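# Roll the carton in hand until its label is up

## Task

The carton starts resting loose on the upturned palm of the hand. Rotate it using only this hand until its label points upward. The goal picture shows one acceptable resting position, and its rotation about the vertical axis does not matter. The hand includes the wrist camera, its post and the arm's final link. The task fails if the carton touches anything else or leaves the hand. To finish, the carton must sit still on the palm or fingers without touching the wrist, the camera or its post. The palm must face straight up. No hand motor may read "moving" or "overload" or be counting toward a shutdown; a motor that was already off at the start is ignored. Then declare it done. The hand is opened at that point, and the label must still face up on the open hand. Anything only the robot's grip holds in place does not count.

## Robot and tools

Robot: a single arm with six joints (shoulder pan, shoulder lift, elbow, wrist 1-3) carrying a right hand with index, middle, ring and thumb. There is only one arm, so every command is one row, not one per arm.

Frames. Reported positions use the scene frame. Its origin is on the table top under the arm base, +z is up, and +y is to the left when looking along +x. end_effector_position is in metres, end_effector_quat_wxyz is a quaternion, and velocities are in m/s and rad/s. The hand point sits in front of the palm where the thumb tip meets the index and middle tips. Its own axes are as follows. +z runs along the straightened fingers toward the tips. +x runs across the palm away from the thumb. +y points out of the palm face, which lies at y = -0.062 m. Straight fingers hinge at z = -0.017 m, and their tips reach 0.139 m beyond that. A fixed mast at the wrist, on the palm side, occupies x +0.05 to +0.10 and z -0.16 to -0.11, out to y = +0.06 m. The carton must not rest against this mast, the camera or the wrist. Only the fingertip rubber caps grip well.

The row (24 numbers, each in [-1, 1]). The order is dx, dy, dz, rx, ry, rz, then 16 hand motor goals, then current_limit, then speed. The pose part is an offset, not a pose. It is measured in the hand point's own axes from the hand point's measured pose at the start of the action. For the first action of a call, that start is the last pose reported in the scene. A value of 1.0 means 0.6 m or 180 degrees, and rx, ry, rz form a single rotation vector. Every row of an action is measured from that same start, not from the previous row. Each control step clips the command to within 100 mm and 16 degrees of the measured pose, and position wins over orientation if both cannot be met.

Hand motor order: index_mcp, index_abd, index_pip, index_dip, middle_mcp, middle_abd, middle_pip, middle_dip, ring_mcp, ring_abd, ring_pip, ring_dip, thumb_cmc, thumb_axl, thumb_mcp, thumb_ipl. Each is an absolute goal angle scaled linearly between the hinge's stops. The straight values are: mcp +0.75, abd 0.00, pip +0.58, dip +0.70, thumb_cmc +0.71, thumb_axl +0.68, thumb_mcp +0.23, thumb_ipl +0.17. Lower values bend the fingers toward the palm. For abd, lower values swing the finger away from the thumb. For thumb_cmc, lower values swing the thumb in front of the palm. The same order applies to hand_goal, hand_measured, hand_current_ma and hand_state. current_limit maps -1..+1 to 0..550 mA, with a floor of 11 mA. speed sets the set-point rate to (speed+1)/2 of 5.9 rad/s. Both start at +0.4 and -0.6 and persist until they are rewritten.

Tools.
execute_actions(actions): actions is a list of actions. Each action is a table of up to 15 rows, one per 1/30 s step. A short table repeats its last row until 15 steps have passed. An empty list only returns the state and images. Results include step readings of position, with HELD marking steps that were held back.
move(target, speed, stop_force, blocking): target is one 24-number row whose pose part is an offset from the last reported pose. The path is straight, lasts 0.5-10 s, and takes the shorter rotation. speed is in m/s from 0.002 to 0.5 (default 0.25); the turn rate is limited to twice that in rad/s. stop_force is in N, from 9 to 40, measured along the line to the target. It ends the path on resistance, but it is unreliable on moves that turn, and it is not accepted during the first 0.2 s. Omit it when backing away from a contact. blocking=false returns after 0.5 s and cannot be combined with stop_force. The extra "move:" line reports the ending and the limits that acted. Endings include done, off_target, moving, held, fault and contact. limits=paced means the pose was clipped, and limits=held means some steps were blocked.
wait(seconds): 0-10 s, holding the last command. Use wait(0) to poll a non-blocking move.
stop(): brakes a running move.
zoom_image(camera, region): camera is one of cam_head_left, cam_head_right, cam_high, cam_low, cam_wrist, and all are 504x504. region is [x0,y0,x1,y1] in pixels, at most 504x504.
show_instructions(): shows the reference images.
finished_scene(scene): pass the number of the current scene. This declares the task done and cannot be undone.

Reading results. hand_state is one word per motor. goal means it is within 0.02 of its goal. blocked means it is resting short of its goal and still pressing. overload means it has shut down. A motor drawing 495 mA or more accumulates time and shuts down at 5 s, staying off for 10 s. A motor that reads overload from the first reading stays off for the whole scene. Wrist force and torque are given in hand-point axes. They are noisy (up to 4 N offset, about 2.4 N noise) and saturate near 50 N. "pose unreachable" means the clearance check altered the command. "Hand target" shows where the controller is heading. MOTOR HOT appears at 70 °C, and at 85 °C the brakes lock the arm.

Avoid the following. Contact torque at a joint limit (133 N m for the big joints, 24.9 N m for the wrists) or 150 N of outside force causes a 10 s fault stop that drops the rest of the call; a HAND FAULT likewise skips later calls. Do not let the carton fall, touch the table or other objects, or rest against the mast or camera. Avoid fast or hard contacts, and keep the palm level and up at the end with every motor settled.

Each tool is called after "Emit:" in YAML: its name, and indented under it one key for each argument.

Reference images:

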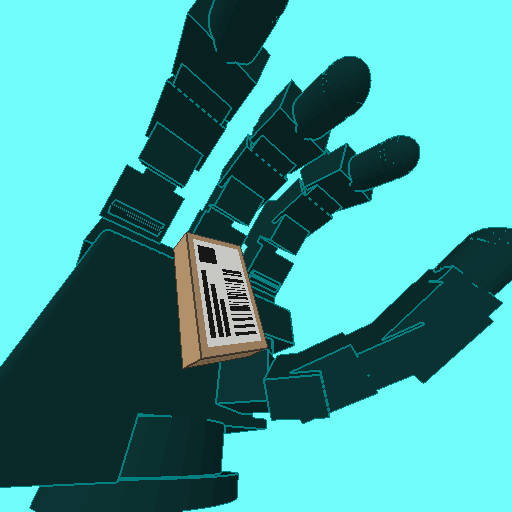

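## Session

Emit:
execute_actions:
  actions: []

Scene clock: 0.00 s.
end_effector_position=(+0.6047, +0.0419, +0.4805) hand_goal=(+0.046, +0.000, -0.008, +0.280, +0.046, +0.000, -0.008, +0.280, +0.046, +0.000, -0.008, +0.280, -0.104, +0.266, +0.032, -0.018) hand_measured=(+0.060, +0.000, -0.006, +0.282, +0.062, +0.000, -0.004, +0.282, +0.060, +0.000, -0.004, +0.282, -0.092, +0.270, +0.034, -0.016) hand_current_ma=(+82, +0, +15, +14, +90, +0, +16, +13, +82, +0, +16, +14, +63, +29, +12, +11) hand_state=(goal, goal, goal, goal, goal, goal, goal, goal, goal, goal, goal, goal, goal, goal, goal, goal) hand_current_limit=0.40 hand_speed=-0.60 end_effector_quat_wxyz=(+0.506, +0.477, +0.520, +0.496) end_effector_velocity=(+0.000, -0.001, +0.000) end_effector_angular_velocity=(-0.002, -0.001, -0.001)
Joint positions: [-0.19  -1.156  2.229 -4.203 -1.32  -0.054]
Joint velocities: [-0.002 -0.    -0.001  0.     0.    -0.002]
Wrist force (N, on the end effector, along its own x y z axes, offset not removed): no reading
Wrist torque (N m, same axes, about the end effector's origin, offset not removed): no reading
Hand target: +0.605, +0.042, +0.481; +0.506, +0.477, +0.520, +0.496

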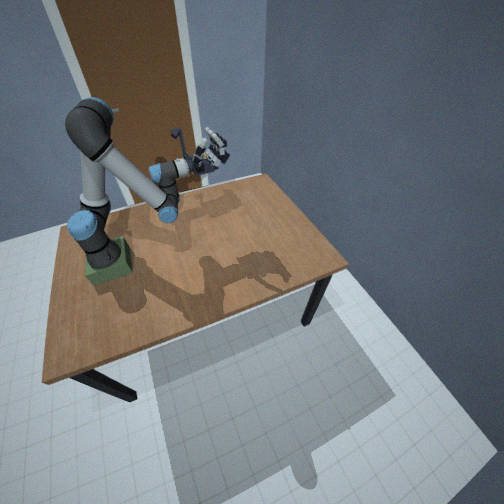

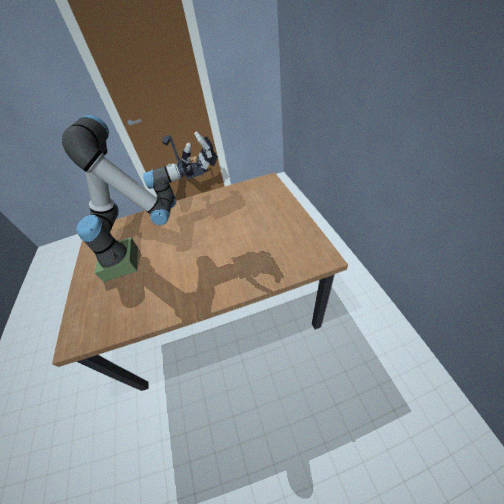

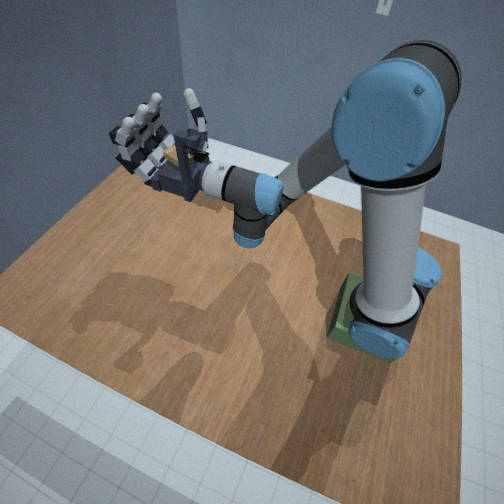

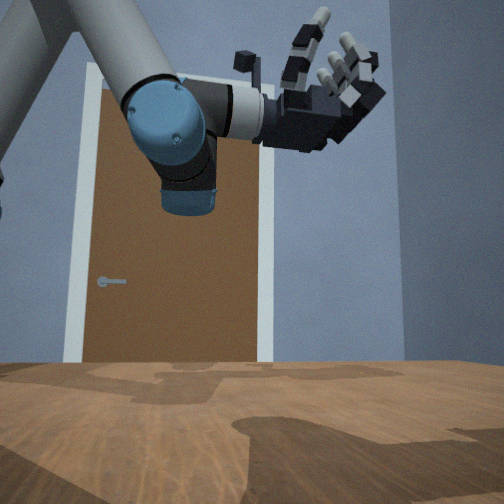

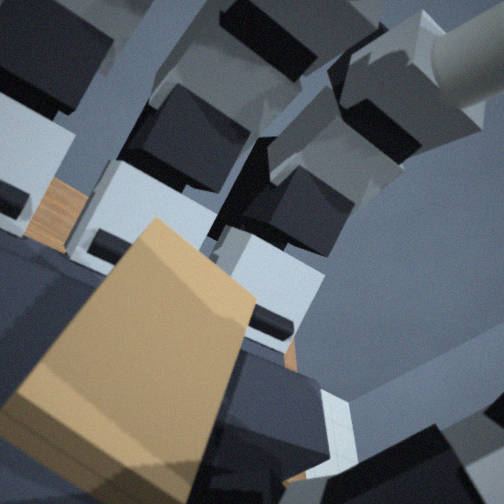

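Emit:
zoom_image:
  camera: "cam_high"
  region: [100, 80, 240, 220]

Emit:
zoom_image:
  camera: "cam_head_right"
  region: [150, 120, 230, 200]

Region (100, 80, 240, 220) of cam_high's 504x504 image, scaled by 3.600, with more detail than that image has.

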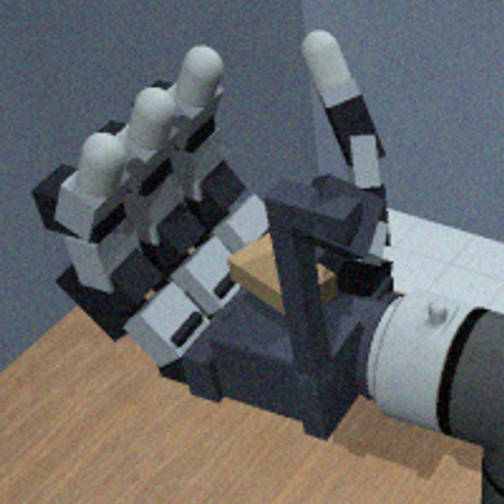

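Region (150, 120, 230, 200) of cam_head_right's 504x504 image, scaled by 6.300, with more detail than that image has.

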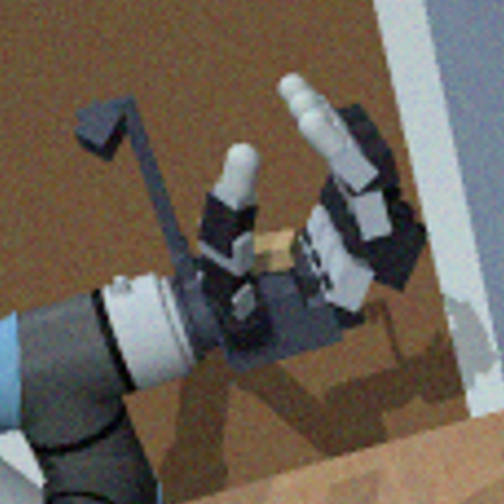

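Emit:
move:
  target: [0,-0.1,-0.08,0.25,0,0,-0.4,0,-0.4,0.6,-0.4,0,-0.4,0.6,-0.4,0,-0.4,0.6,-0.104,0.266,0.032,-0.018,0.4,-0.6]
  speed: 0.2

Scene clock: 20.40 s.
end_effector_position=(+0.5572, +0.0371, +0.4205) hand_goal=(-0.400, +0.000, -0.400, +0.600, -0.400, +0.000, -0.400, +0.600, -0.400, +0.000, -0.400, +0.600, -0.104, +0.266, +0.032, -0.018) hand_measured=(-0.396, +0.000, -0.400, +0.596, -0.394, +0.000, -0.400, +0.596, -0.396, +0.000, -0.400, +0.596, -0.094, +0.270, +0.030, -0.016) hand_current_ma=(+25, +0, +1, -19, +29, +0, +1, -18, +25, +0, +1, -19, +49, +29, -10, +7) hand_state=(goal, goal, goal, goal, goal, goal, goal, goal, goal, goal, goal, goal, goal, goal, goal, goal) hand_current_limit=0.40 hand_speed=-0.60 end_effector_quat_wxyz=(+0.285, +0.635, +0.670, +0.260) end_effector_velocity=(+0.000, -0.000, -0.001) end_effector_angular_velocity=(+0.000, +0.012, -0.000)
Joint positions: [-0.2   -1.763  2.343 -2.916 -1.425 -0.224]
Joint velocities: [ 0.001 -0.004 -0.006  0.022 -0.003 -0.001]
Wrist force (N, on the end effector, along its own x y z axes, offset not removed): [-0.9 0.2 -1.5]
Wrist torque (N m, same axes, about the end effector's origin, offset not removed): [0.24 0.19 -0.33]
Hand target: +0.557, +0.037, +0.420; +0.285, +0.635, +0.670, +0.259
Off the commanded pose: 0.000 m, 0 deg.
move: done

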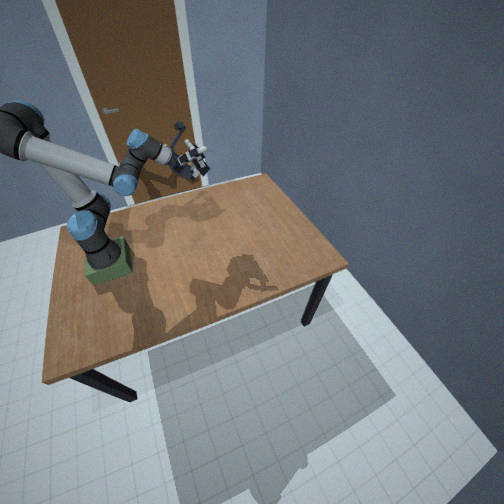

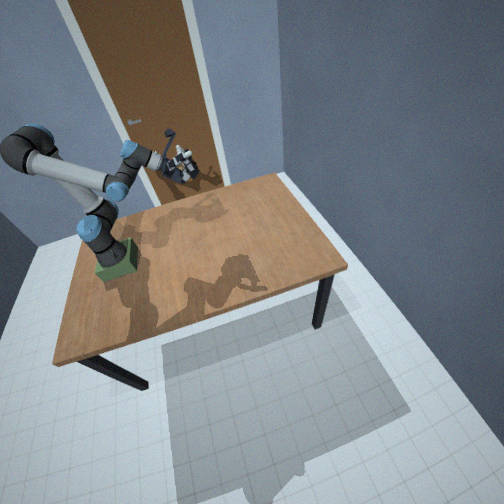

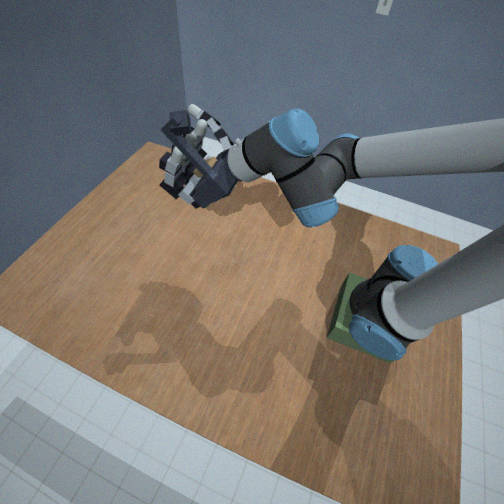

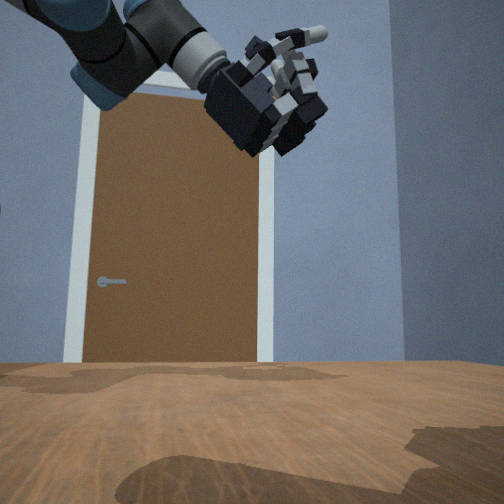

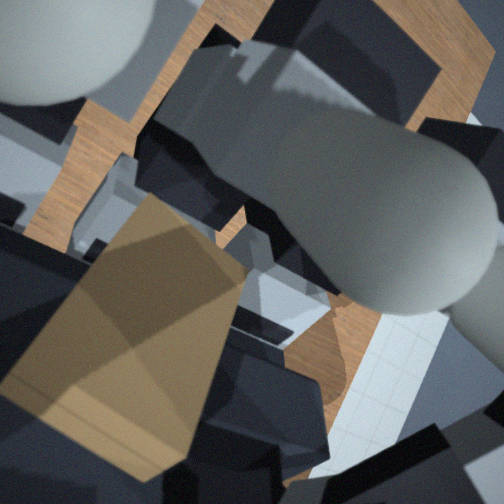

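Emit:
move:
  target: [0,0,0,0.3,0,0,-0.4,0,-0.4,0.6,-0.4,0,-0.4,0.6,-0.4,0,-0.4,0.6,-0.104,0.266,0.032,-0.018,0.4,-0.6]
  speed: 0.2

Emit:
zoom_image:
  camera: "cam_low"
  region: [200, 0, 400, 200]

Scene clock: 29.30 s.
end_effector_position=(+0.5573, +0.0371, +0.4204) hand_goal=(-0.400, +0.000, -0.400, +0.600, -0.400, +0.000, -0.400, +0.600, -0.400, +0.000, -0.400, +0.600, -0.104, +0.266, +0.032, -0.018) hand_measured=(-0.392, +0.000, -0.400, +0.598, -0.388, +0.000, -0.400, +0.598, -0.392, +0.000, -0.400, +0.598, -0.102, +0.270, +0.030, -0.018) hand_current_ma=(+43, +0, +1, -14, +62, +0, +5, -12, +43, +0, +1, -14, +7, +29, -19, +6) hand_state=(goal, goal, goal, goal, goal, goal, goal, goal, goal, goal, goal, goal, goal, goal, goal, goal) hand_current_limit=0.40 hand_speed=-0.60 end_effector_quat_wxyz=(-0.033, +0.695, +0.714, -0.072) end_effector_velocity=(+0.001, +0.000, +0.001) end_effector_angular_velocity=(-0.001, +0.009, +0.001)
Joint positions: [-0.095 -1.54   1.547 -1.42  -1.647 -0.145]
Joint velocities: [ 0.001  0.007 -0.012  0.014 -0.002  0.   ]
Wrist force (N, on the end effector, along its own x y z axes, offset not removed): [0.2 -1.5 -0.7]
Wrist torque (N m, same axes, about the end effector's origin, offset not removed): [0.26 -0.02 -0.17]
Hand target: +0.557, +0.037, +0.420; -0.034, +0.695, +0.714, -0.073
Off the commanded pose: 0.000 m, 0 deg.
move: done

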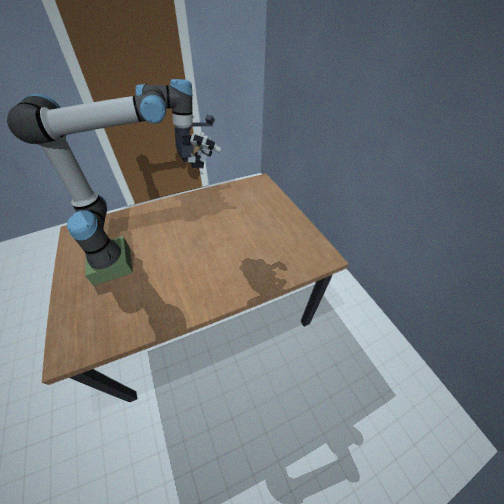

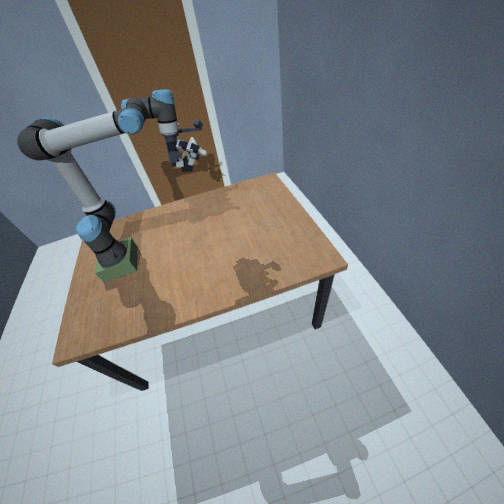

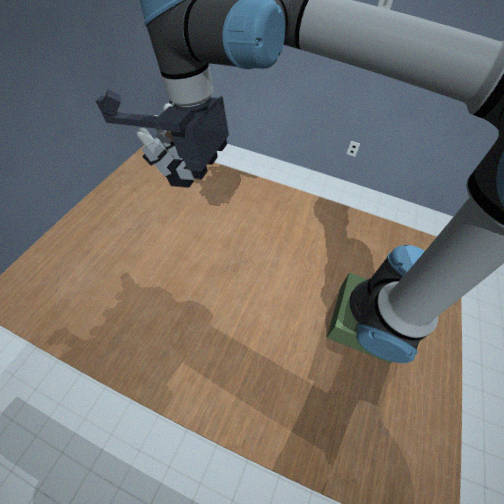

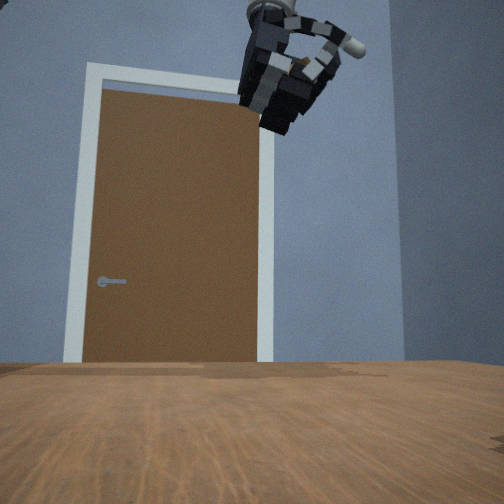

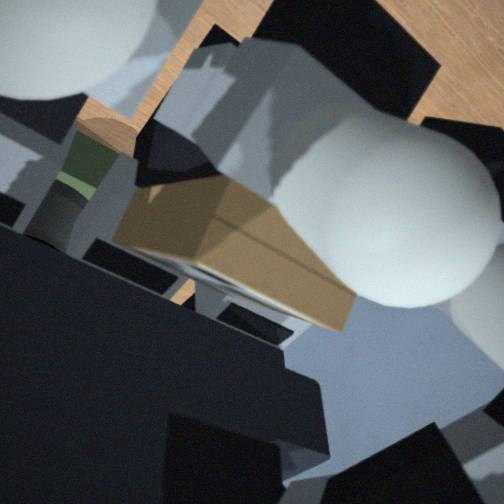

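Region (200, 0, 400, 200) of cam_low's 504x504 image, scaled by 2.520, with more detail than that image has.

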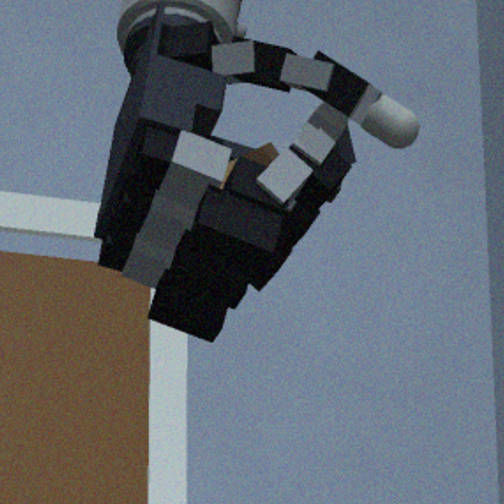

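Emit:
move:
  target: [0,0,0,0,0,0,-0.45,0,0.0,0.6,-0.45,0,0.0,0.6,-0.45,0,0.0,0.6,-0.104,0.266,0.032,-0.018,0.4,-0.8]

Scene clock: 33.63 s.
end_effector_position=(+0.5573, +0.0371, +0.4204) hand_goal=(-0.450, +0.000, +0.000, +0.600, -0.450, +0.000, +0.000, +0.600, -0.450, +0.000, +0.000, +0.600, -0.104, +0.266, +0.032, -0.018) hand_measured=(-0.428, +0.000, +0.000, +0.598, -0.418, +0.000, +0.002, +0.598, -0.428, +0.000, +0.000, +0.598, -0.102, +0.270, +0.030, -0.018) hand_current_ma=(+130, +0, +2, -13, +169, +0, +6, -12, +130, +0, +2, -13, +7, +29, -19, +6) hand_state=(blocked, goal, goal, goal, blocked, goal, goal, goal, blocked, goal, goal, goal, goal, goal, goal, goal) hand_current_limit=0.40 hand_speed=-0.80 end_effector_quat_wxyz=(-0.033, +0.695, +0.714, -0.072) end_effector_velocity=(-0.000, -0.000, -0.000) end_effector_angular_velocity=(+0.000, +0.001, +0.001)
Joint positions: [-0.095 -1.54   1.547 -1.42  -1.647 -0.145]
Joint velocities: [-0.    -0.    -0.     0.001  0.    -0.001]
Wrist force (N, on the end effector, along its own x y z axes, offset not removed): [0.1 -0.6 0.4]
Wrist torque (N m, same axes, about the end effector's origin, offset not removed): [0.29 -0.06 -0.24]
Hand target: +0.557, +0.037, +0.420; -0.033, +0.695, +0.714, -0.072
Off the commanded pose: 0.000 m, 0 deg.
move: done

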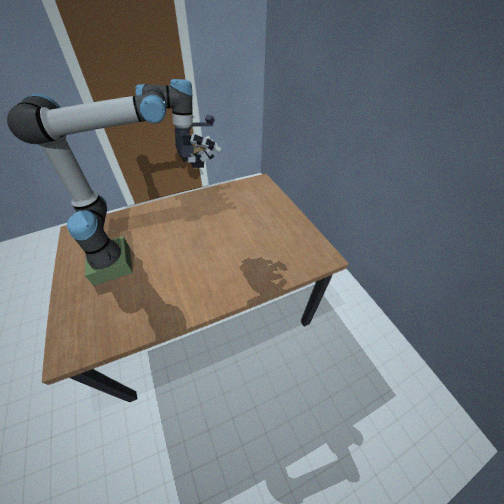

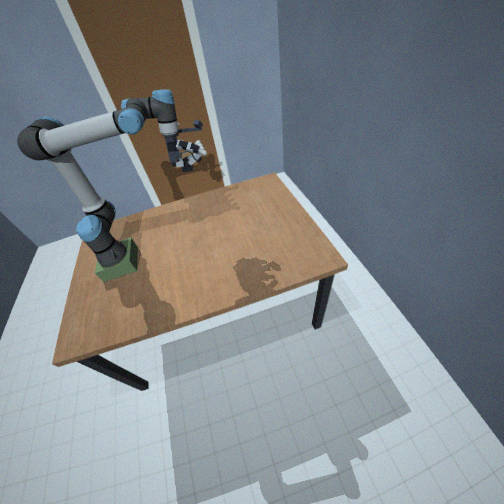

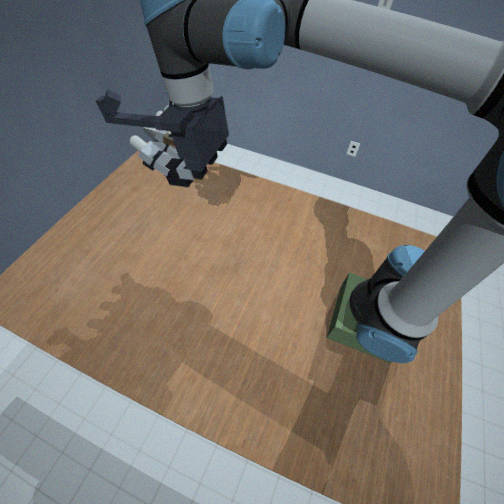

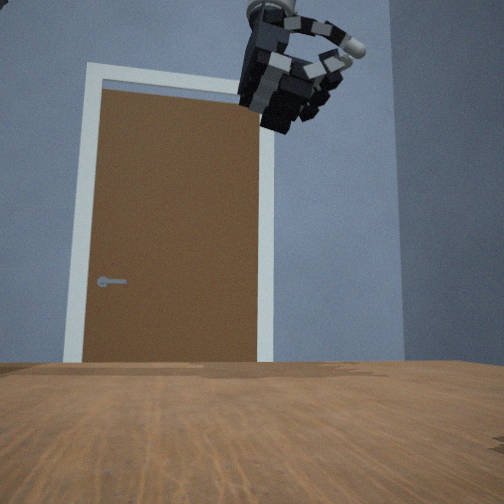

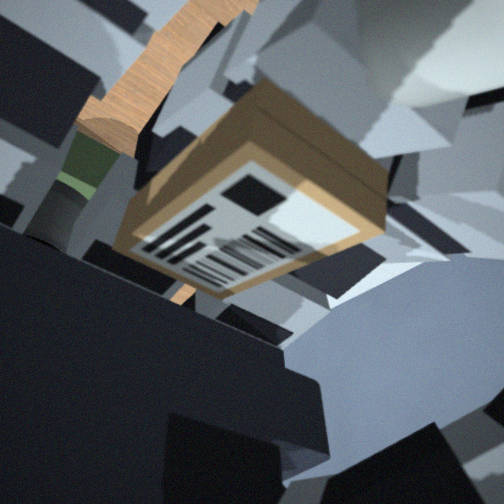

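Emit:
move:
  target: [0,0,0,-0.22,0,0,0.05,0,0.2,0.55,0.05,0,0.2,0.55,0.05,0,0.2,0.55,-0.104,0.266,0.032,-0.018,0.4,-0.91]
  speed: 0.2

Scene clock: 39.73 s.
end_effector_position=(+0.5572, +0.0371, +0.4205) hand_goal=(+0.050, +0.000, +0.200, +0.550, +0.050, +0.000, +0.200, +0.550, +0.050, +0.000, +0.200, +0.550, -0.104, +0.266, +0.032, -0.018) hand_measured=(+0.058, +0.000, +0.200, +0.554, +0.064, +0.000, +0.202, +0.554, +0.058, +0.000, +0.200, +0.554, -0.102, +0.270, +0.030, -0.018) hand_current_ma=(+50, +0, +3, +22, +70, +0, +7, +20, +50, +0, +3, +22, +6, +29, -19, +6) hand_state=(goal, goal, goal, goal, goal, goal, goal, goal, goal, goal, goal, goal, goal, goal, goal, goal) hand_current_limit=0.40 hand_speed=-0.91 end_effector_quat_wxyz=(+0.204, +0.665, +0.697, +0.174) end_effector_velocity=(+0.000, -0.001, +0.000) end_effector_angular_velocity=(-0.001, -0.001, -0.000)
Joint positions: [-0.169 -1.805  2.171 -2.459 -1.5   -0.225]
Joint velocities: [-0.001 -0.     0.    -0.001 -0.001 -0.001]
Wrist force (N, on the end effector, along its own x y z axes, offset not removed): [-0.4 -0.3 -1.2]
Wrist torque (N m, same axes, about the end effector's origin, offset not removed): [0.37 0.03 -0.29]
Hand target: +0.557, +0.037, +0.420; +0.204, +0.665, +0.697, +0.174
Off the commanded pose: 0.000 m, 0 deg.
move: done

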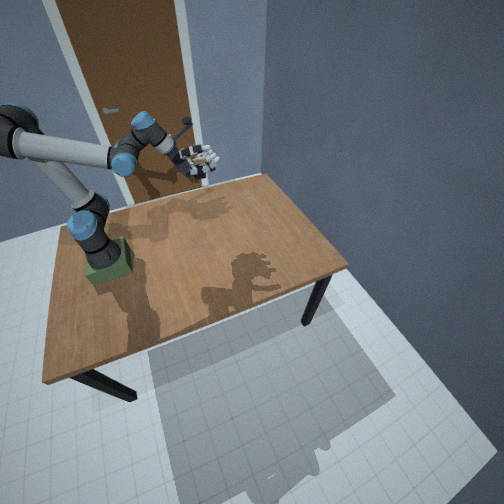

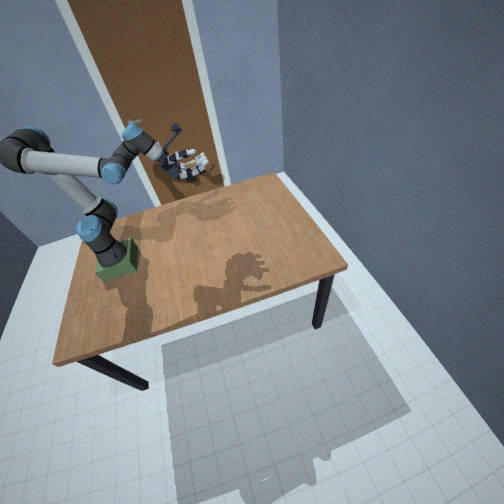

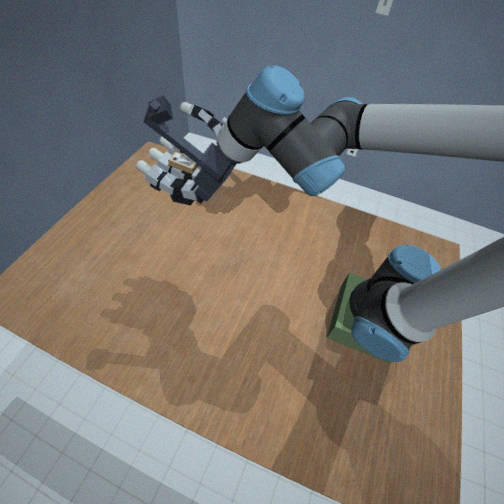

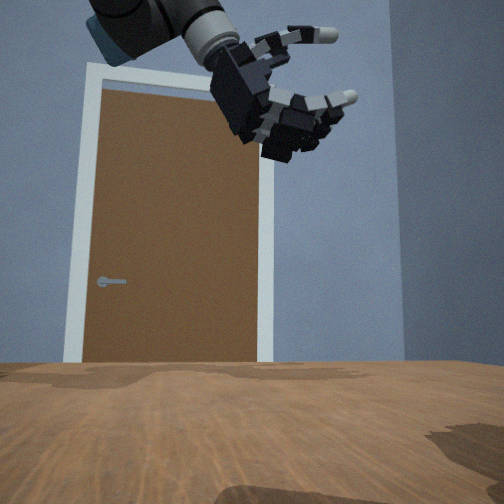

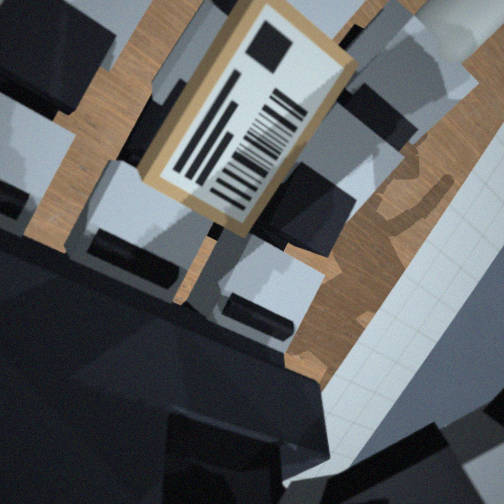

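Emit:
move:
  target: [0,0.1,0,-0.3277,0,0.02,0.45,0,0.35,0.55,0.45,0,0.35,0.55,0.45,0,0.35,0.55,-0.104,0.266,0.032,-0.018,0.4,-0.94]
  speed: 0.2

Scene clock: 45.73 s.
end_effector_position=(+0.6083, +0.0405, +0.4513) hand_goal=(+0.450, +0.000, +0.350, +0.550, +0.450, +0.000, +0.350, +0.550, +0.450, +0.000, +0.350, +0.550, -0.104, +0.266, +0.032, -0.018) hand_measured=(+0.458, +0.000, +0.350, +0.554, +0.460, +0.000, +0.352, +0.554, +0.458, +0.000, +0.350, +0.554, -0.102, +0.270, +0.030, -0.018) hand_current_ma=(+47, +0, +3, +20, +54, +0, +6, +20, +47, +0, +3, +21, +14, +29, -19, +6) hand_state=(goal, goal, goal, goal, goal, goal, goal, goal, goal, goal, goal, goal, goal, goal, goal, goal) hand_current_limit=0.40 hand_speed=-0.94 end_effector_quat_wxyz=(+0.499, +0.499, +0.501, +0.501) end_effector_velocity=(+0.000, -0.001, +0.001) end_effector_angular_velocity=(+0.001, -0.006, -0.003)
Joint positions: [-0.161 -1.077  2.223 -4.271 -1.378 -0.003]
Joint velocities: [ 0.     0.004 -0.004 -0.006 -0.003  0.002]
Wrist force (N, on the end effector, along its own x y z axes, offset not removed): [-1.1 0.4 -1.7]
Wrist torque (N m, same axes, about the end effector's origin, offset not removed): [0.31 0.18 -0.31]
Hand target: +0.608, +0.040, +0.451; +0.500, +0.499, +0.501, +0.501
Off the commanded pose: 0.000 m, 0 deg.
move: done

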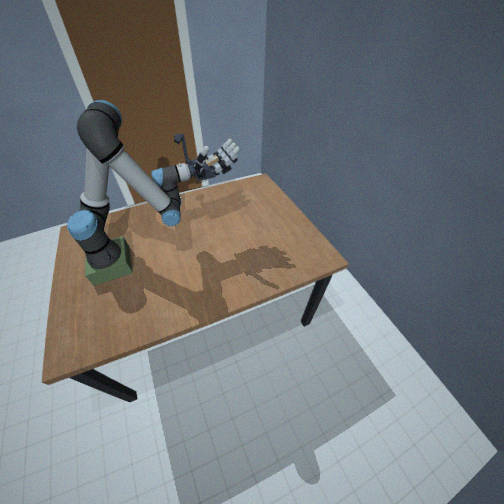

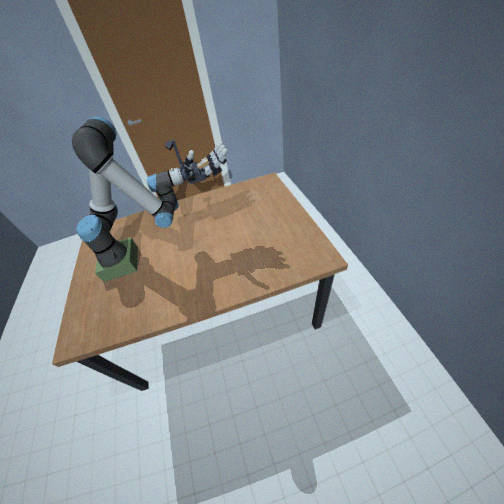

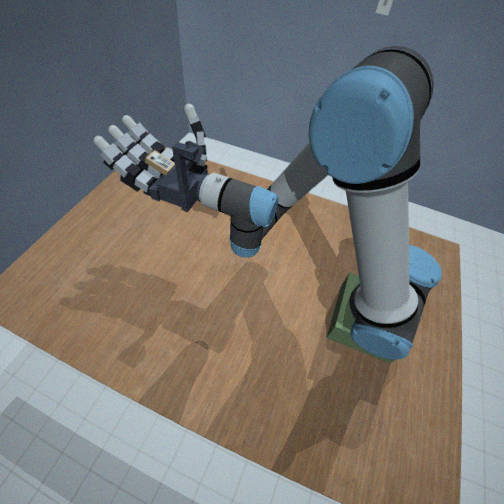

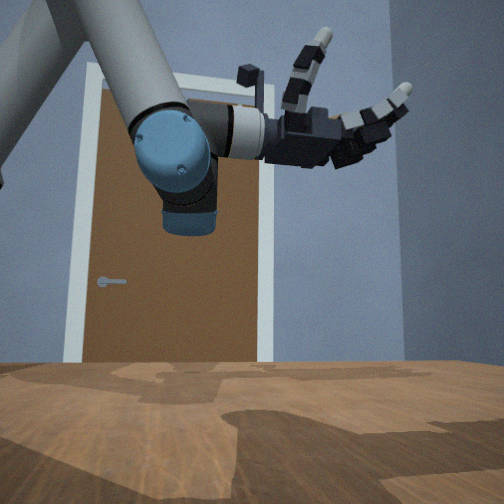

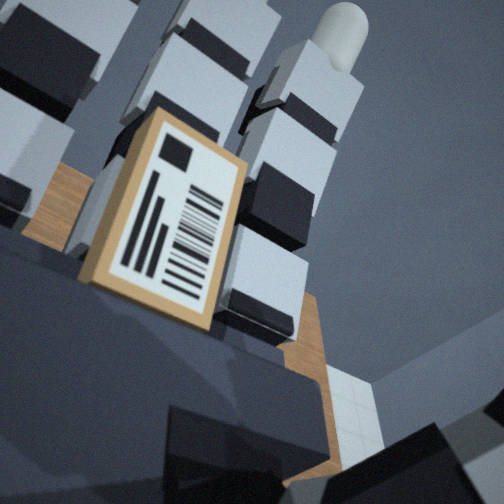

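Emit:
execute_actions:
  actions:
    - [[0,0,0,0,0,0,0.05,0,0.35,0.55,0.05,0,0.35,0.55,0.05,0,0.35,0.55,-0.104,0.266,0.032,-0.018,0.4,-0.8]]
    - [[0,0,0,0,0,0,0.05,0,0.35,0.55,0.05,0,0.35,0.55,0.05,0,0.35,0.55,-0.104,0.266,0.032,-0.018,0.4,-0.8]]
    - [[0,0,0,0,0,0,0.6,0,0.45,0.55,0.6,0,0.45,0.55,0.6,0,0.45,0.55,-0.104,0.266,0.032,-0.018,0.4,-0.7]]

Emit:
wait:
  seconds: 1.5

Scene clock: 52.10 s.
end_effector_position=(+0.6083, +0.0405, +0.4513) hand_goal=(+0.600, +0.000, +0.450, +0.550, +0.600, +0.000, +0.450, +0.550, +0.600, +0.000, +0.450, +0.550, -0.104, +0.266, +0.032, -0.018) hand_measured=(+0.344, +0.000, +0.450, +0.554, +0.344, +0.000, +0.450, +0.554, +0.344, +0.000, +0.450, +0.554, -0.102, +0.270, +0.030, -0.018) hand_current_ma=(+15, +0, -1, +16, +17, +0, -1, +16, +15, +0, -1, +17, +14, +29, -19, +6) hand_state=(moving, goal, goal, goal, moving, goal, goal, goal, moving, goal, goal, goal, goal, goal, goal, goal) hand_current_limit=0.40 hand_speed=-0.70 end_effector_quat_wxyz=(+0.499, +0.499, +0.501, +0.501) end_effector_velocity=(-0.000, +0.002, +0.000) end_effector_angular_velocity=(-0.001, -0.001, +0.002)
Joint positions: [-0.161 -1.077  2.223 -4.271 -1.378 -0.003]
Joint velocities: [ 0.003  0.    -0.    -0.001 -0.001 -0.001]
Wrist force (N, on the end effector, along its own x y z axes, offset not removed): [0.3 0.5 -1.2]
Wrist torque (N m, same axes, about the end effector's origin, offset not removed): [0.27 -0.01 -0.20]
Hand target: +0.608, +0.041, +0.451; +0.499, +0.499, +0.501, +0.501
Off the commanded pose: 0.000 m, 0 deg.
Step readings (end_effector_position; steps 1 to 15: 1st action; 16 to 30: 2nd action; 31 to 45: 3rd action):
0: (+0.6083, +0.0405, +0.4514)
1: (+0.6083, +0.0405, +0.4514)
2: (+0.6083, +0.0405, +0.4514)
4: (+0.6083, +0.0405, +0.4514)
8: (+0.6083, +0.0405, +0.4514)
15: (+0.6083, +0.0405, +0.4513)
16: (+0.6083, +0.0405, +0.4513)
17: (+0.6083, +0.0405, +0.4513)
19: (+0.6083, +0.0405, +0.4513)
23: (+0.6083, +0.0405, +0.4513)
30: (+0.6083, +0.0405, +0.4513)
31: (+0.6083, +0.0405, +0.4513)
32: (+0.6083, +0.0405, +0.4513)
34: (+0.6083, +0.0405, +0.4513)
38: (+0.6083, +0.0405, +0.4513)
45: end_effector_position above

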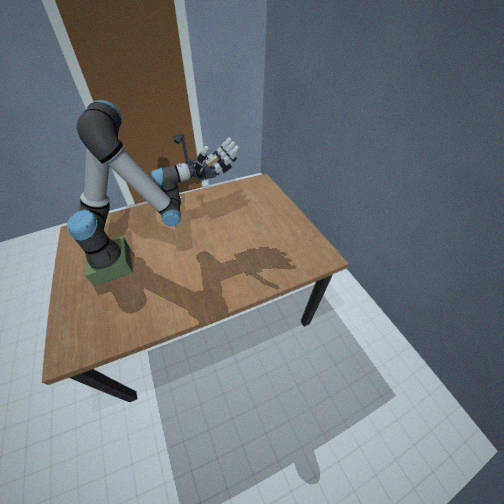

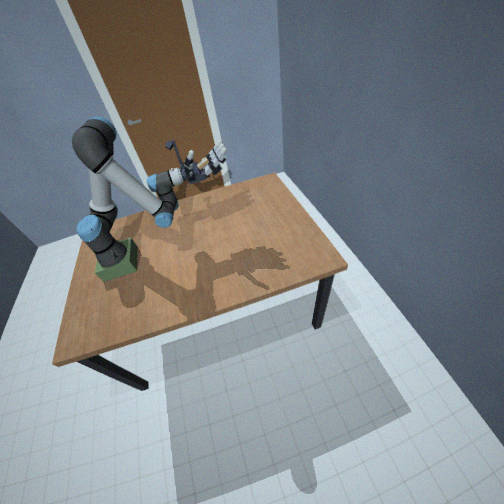

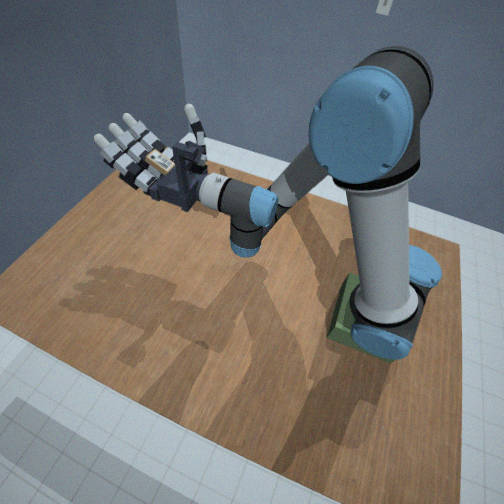

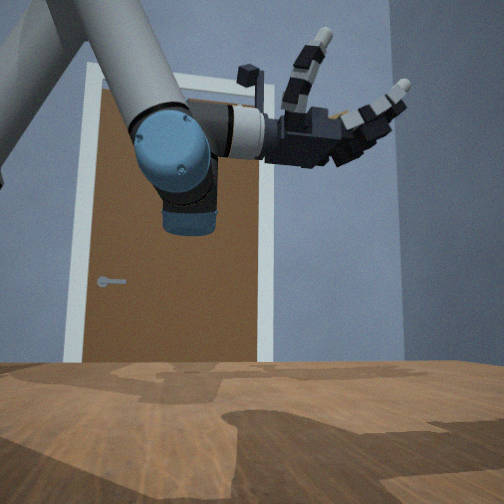

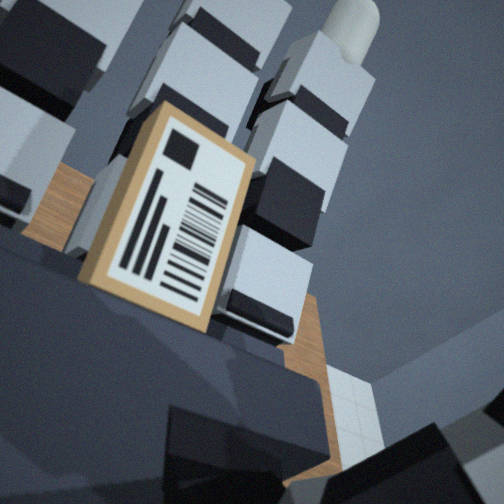

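Scene clock: 53.60 s.
end_effector_position=(+0.6083, +0.0405, +0.4513) hand_goal=(+0.600, +0.000, +0.450, +0.550, +0.600, +0.000, +0.450, +0.550, +0.600, +0.000, +0.450, +0.550, -0.104, +0.266, +0.032, -0.018) hand_measured=(+0.610, +0.000, +0.450, +0.554, +0.612, +0.000, +0.450, +0.554, +0.610, +0.000, +0.450, +0.554, -0.102, +0.270, +0.030, -0.018) hand_current_ma=(+52, +0, +4, +16, +60, +0, +4, +16, +52, +0, +4, +17, +14, +29, -19, +6) hand_state=(goal, goal, goal, goal, goal, goal, goal, goal, goal, goal, goal, goal, goal, goal, goal, goal) hand_current_limit=0.40 hand_speed=-0.70 end_effector_quat_wxyz=(+0.499, +0.499, +0.501, +0.501) end_effector_velocity=(-0.000, +0.000, -0.000) end_effector_angular_velocity=(+0.000, +0.000, +0.000)
Joint positions: [-0.161 -1.077  2.223 -4.271 -1.378 -0.003]
Joint velocities: [-0.    -0.     0.     0.     0.001  0.   ]
Wrist force (N, on the end effector, along its own x y z axes, offset not removed): [-0.4 -0.8 -0.8]
Wrist torque (N m, same axes, about the end effector's origin, offset not removed): [0.01 0.03 -0.32]
Hand target: +0.608, +0.041, +0.451; +0.499, +0.499, +0.501, +0.501
Off the commanded pose: 0.000 m, 0 deg.
wait: 1.50 s; at rest by 0.53 s

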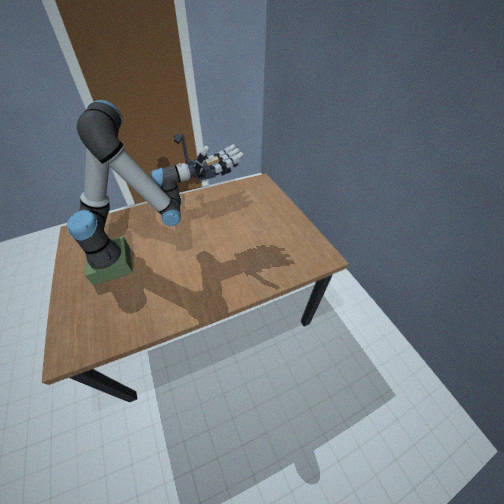

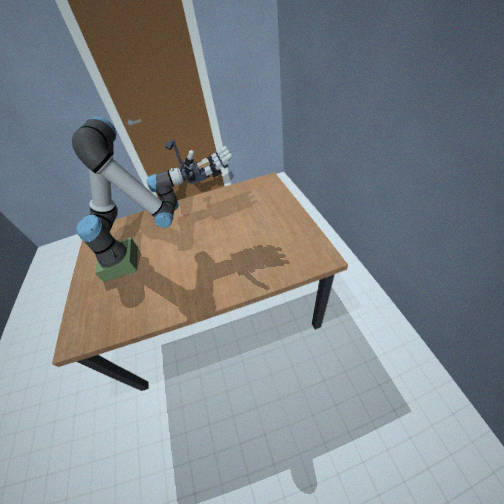

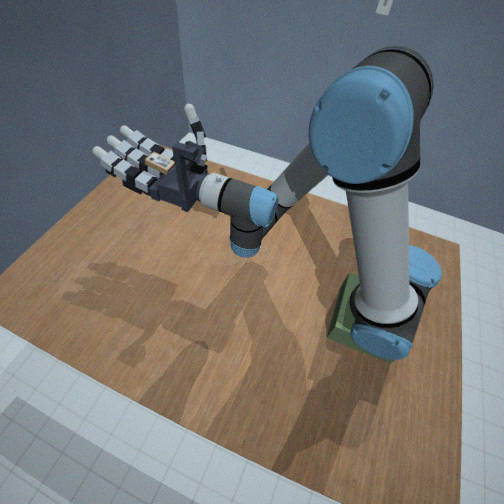

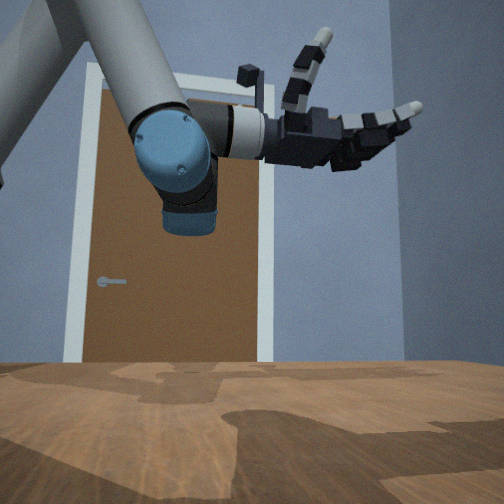

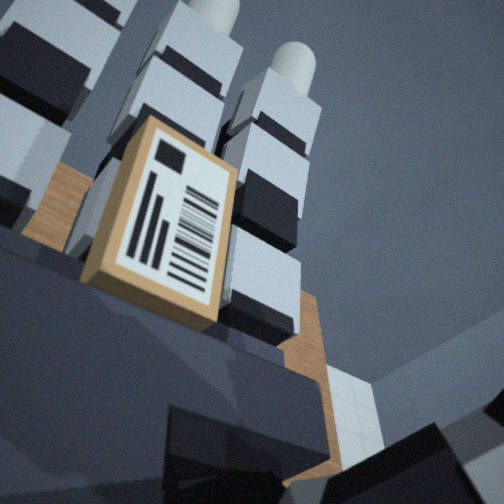

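Emit:
finished_scene:
  scene: 1

The scene is finished: the task was done.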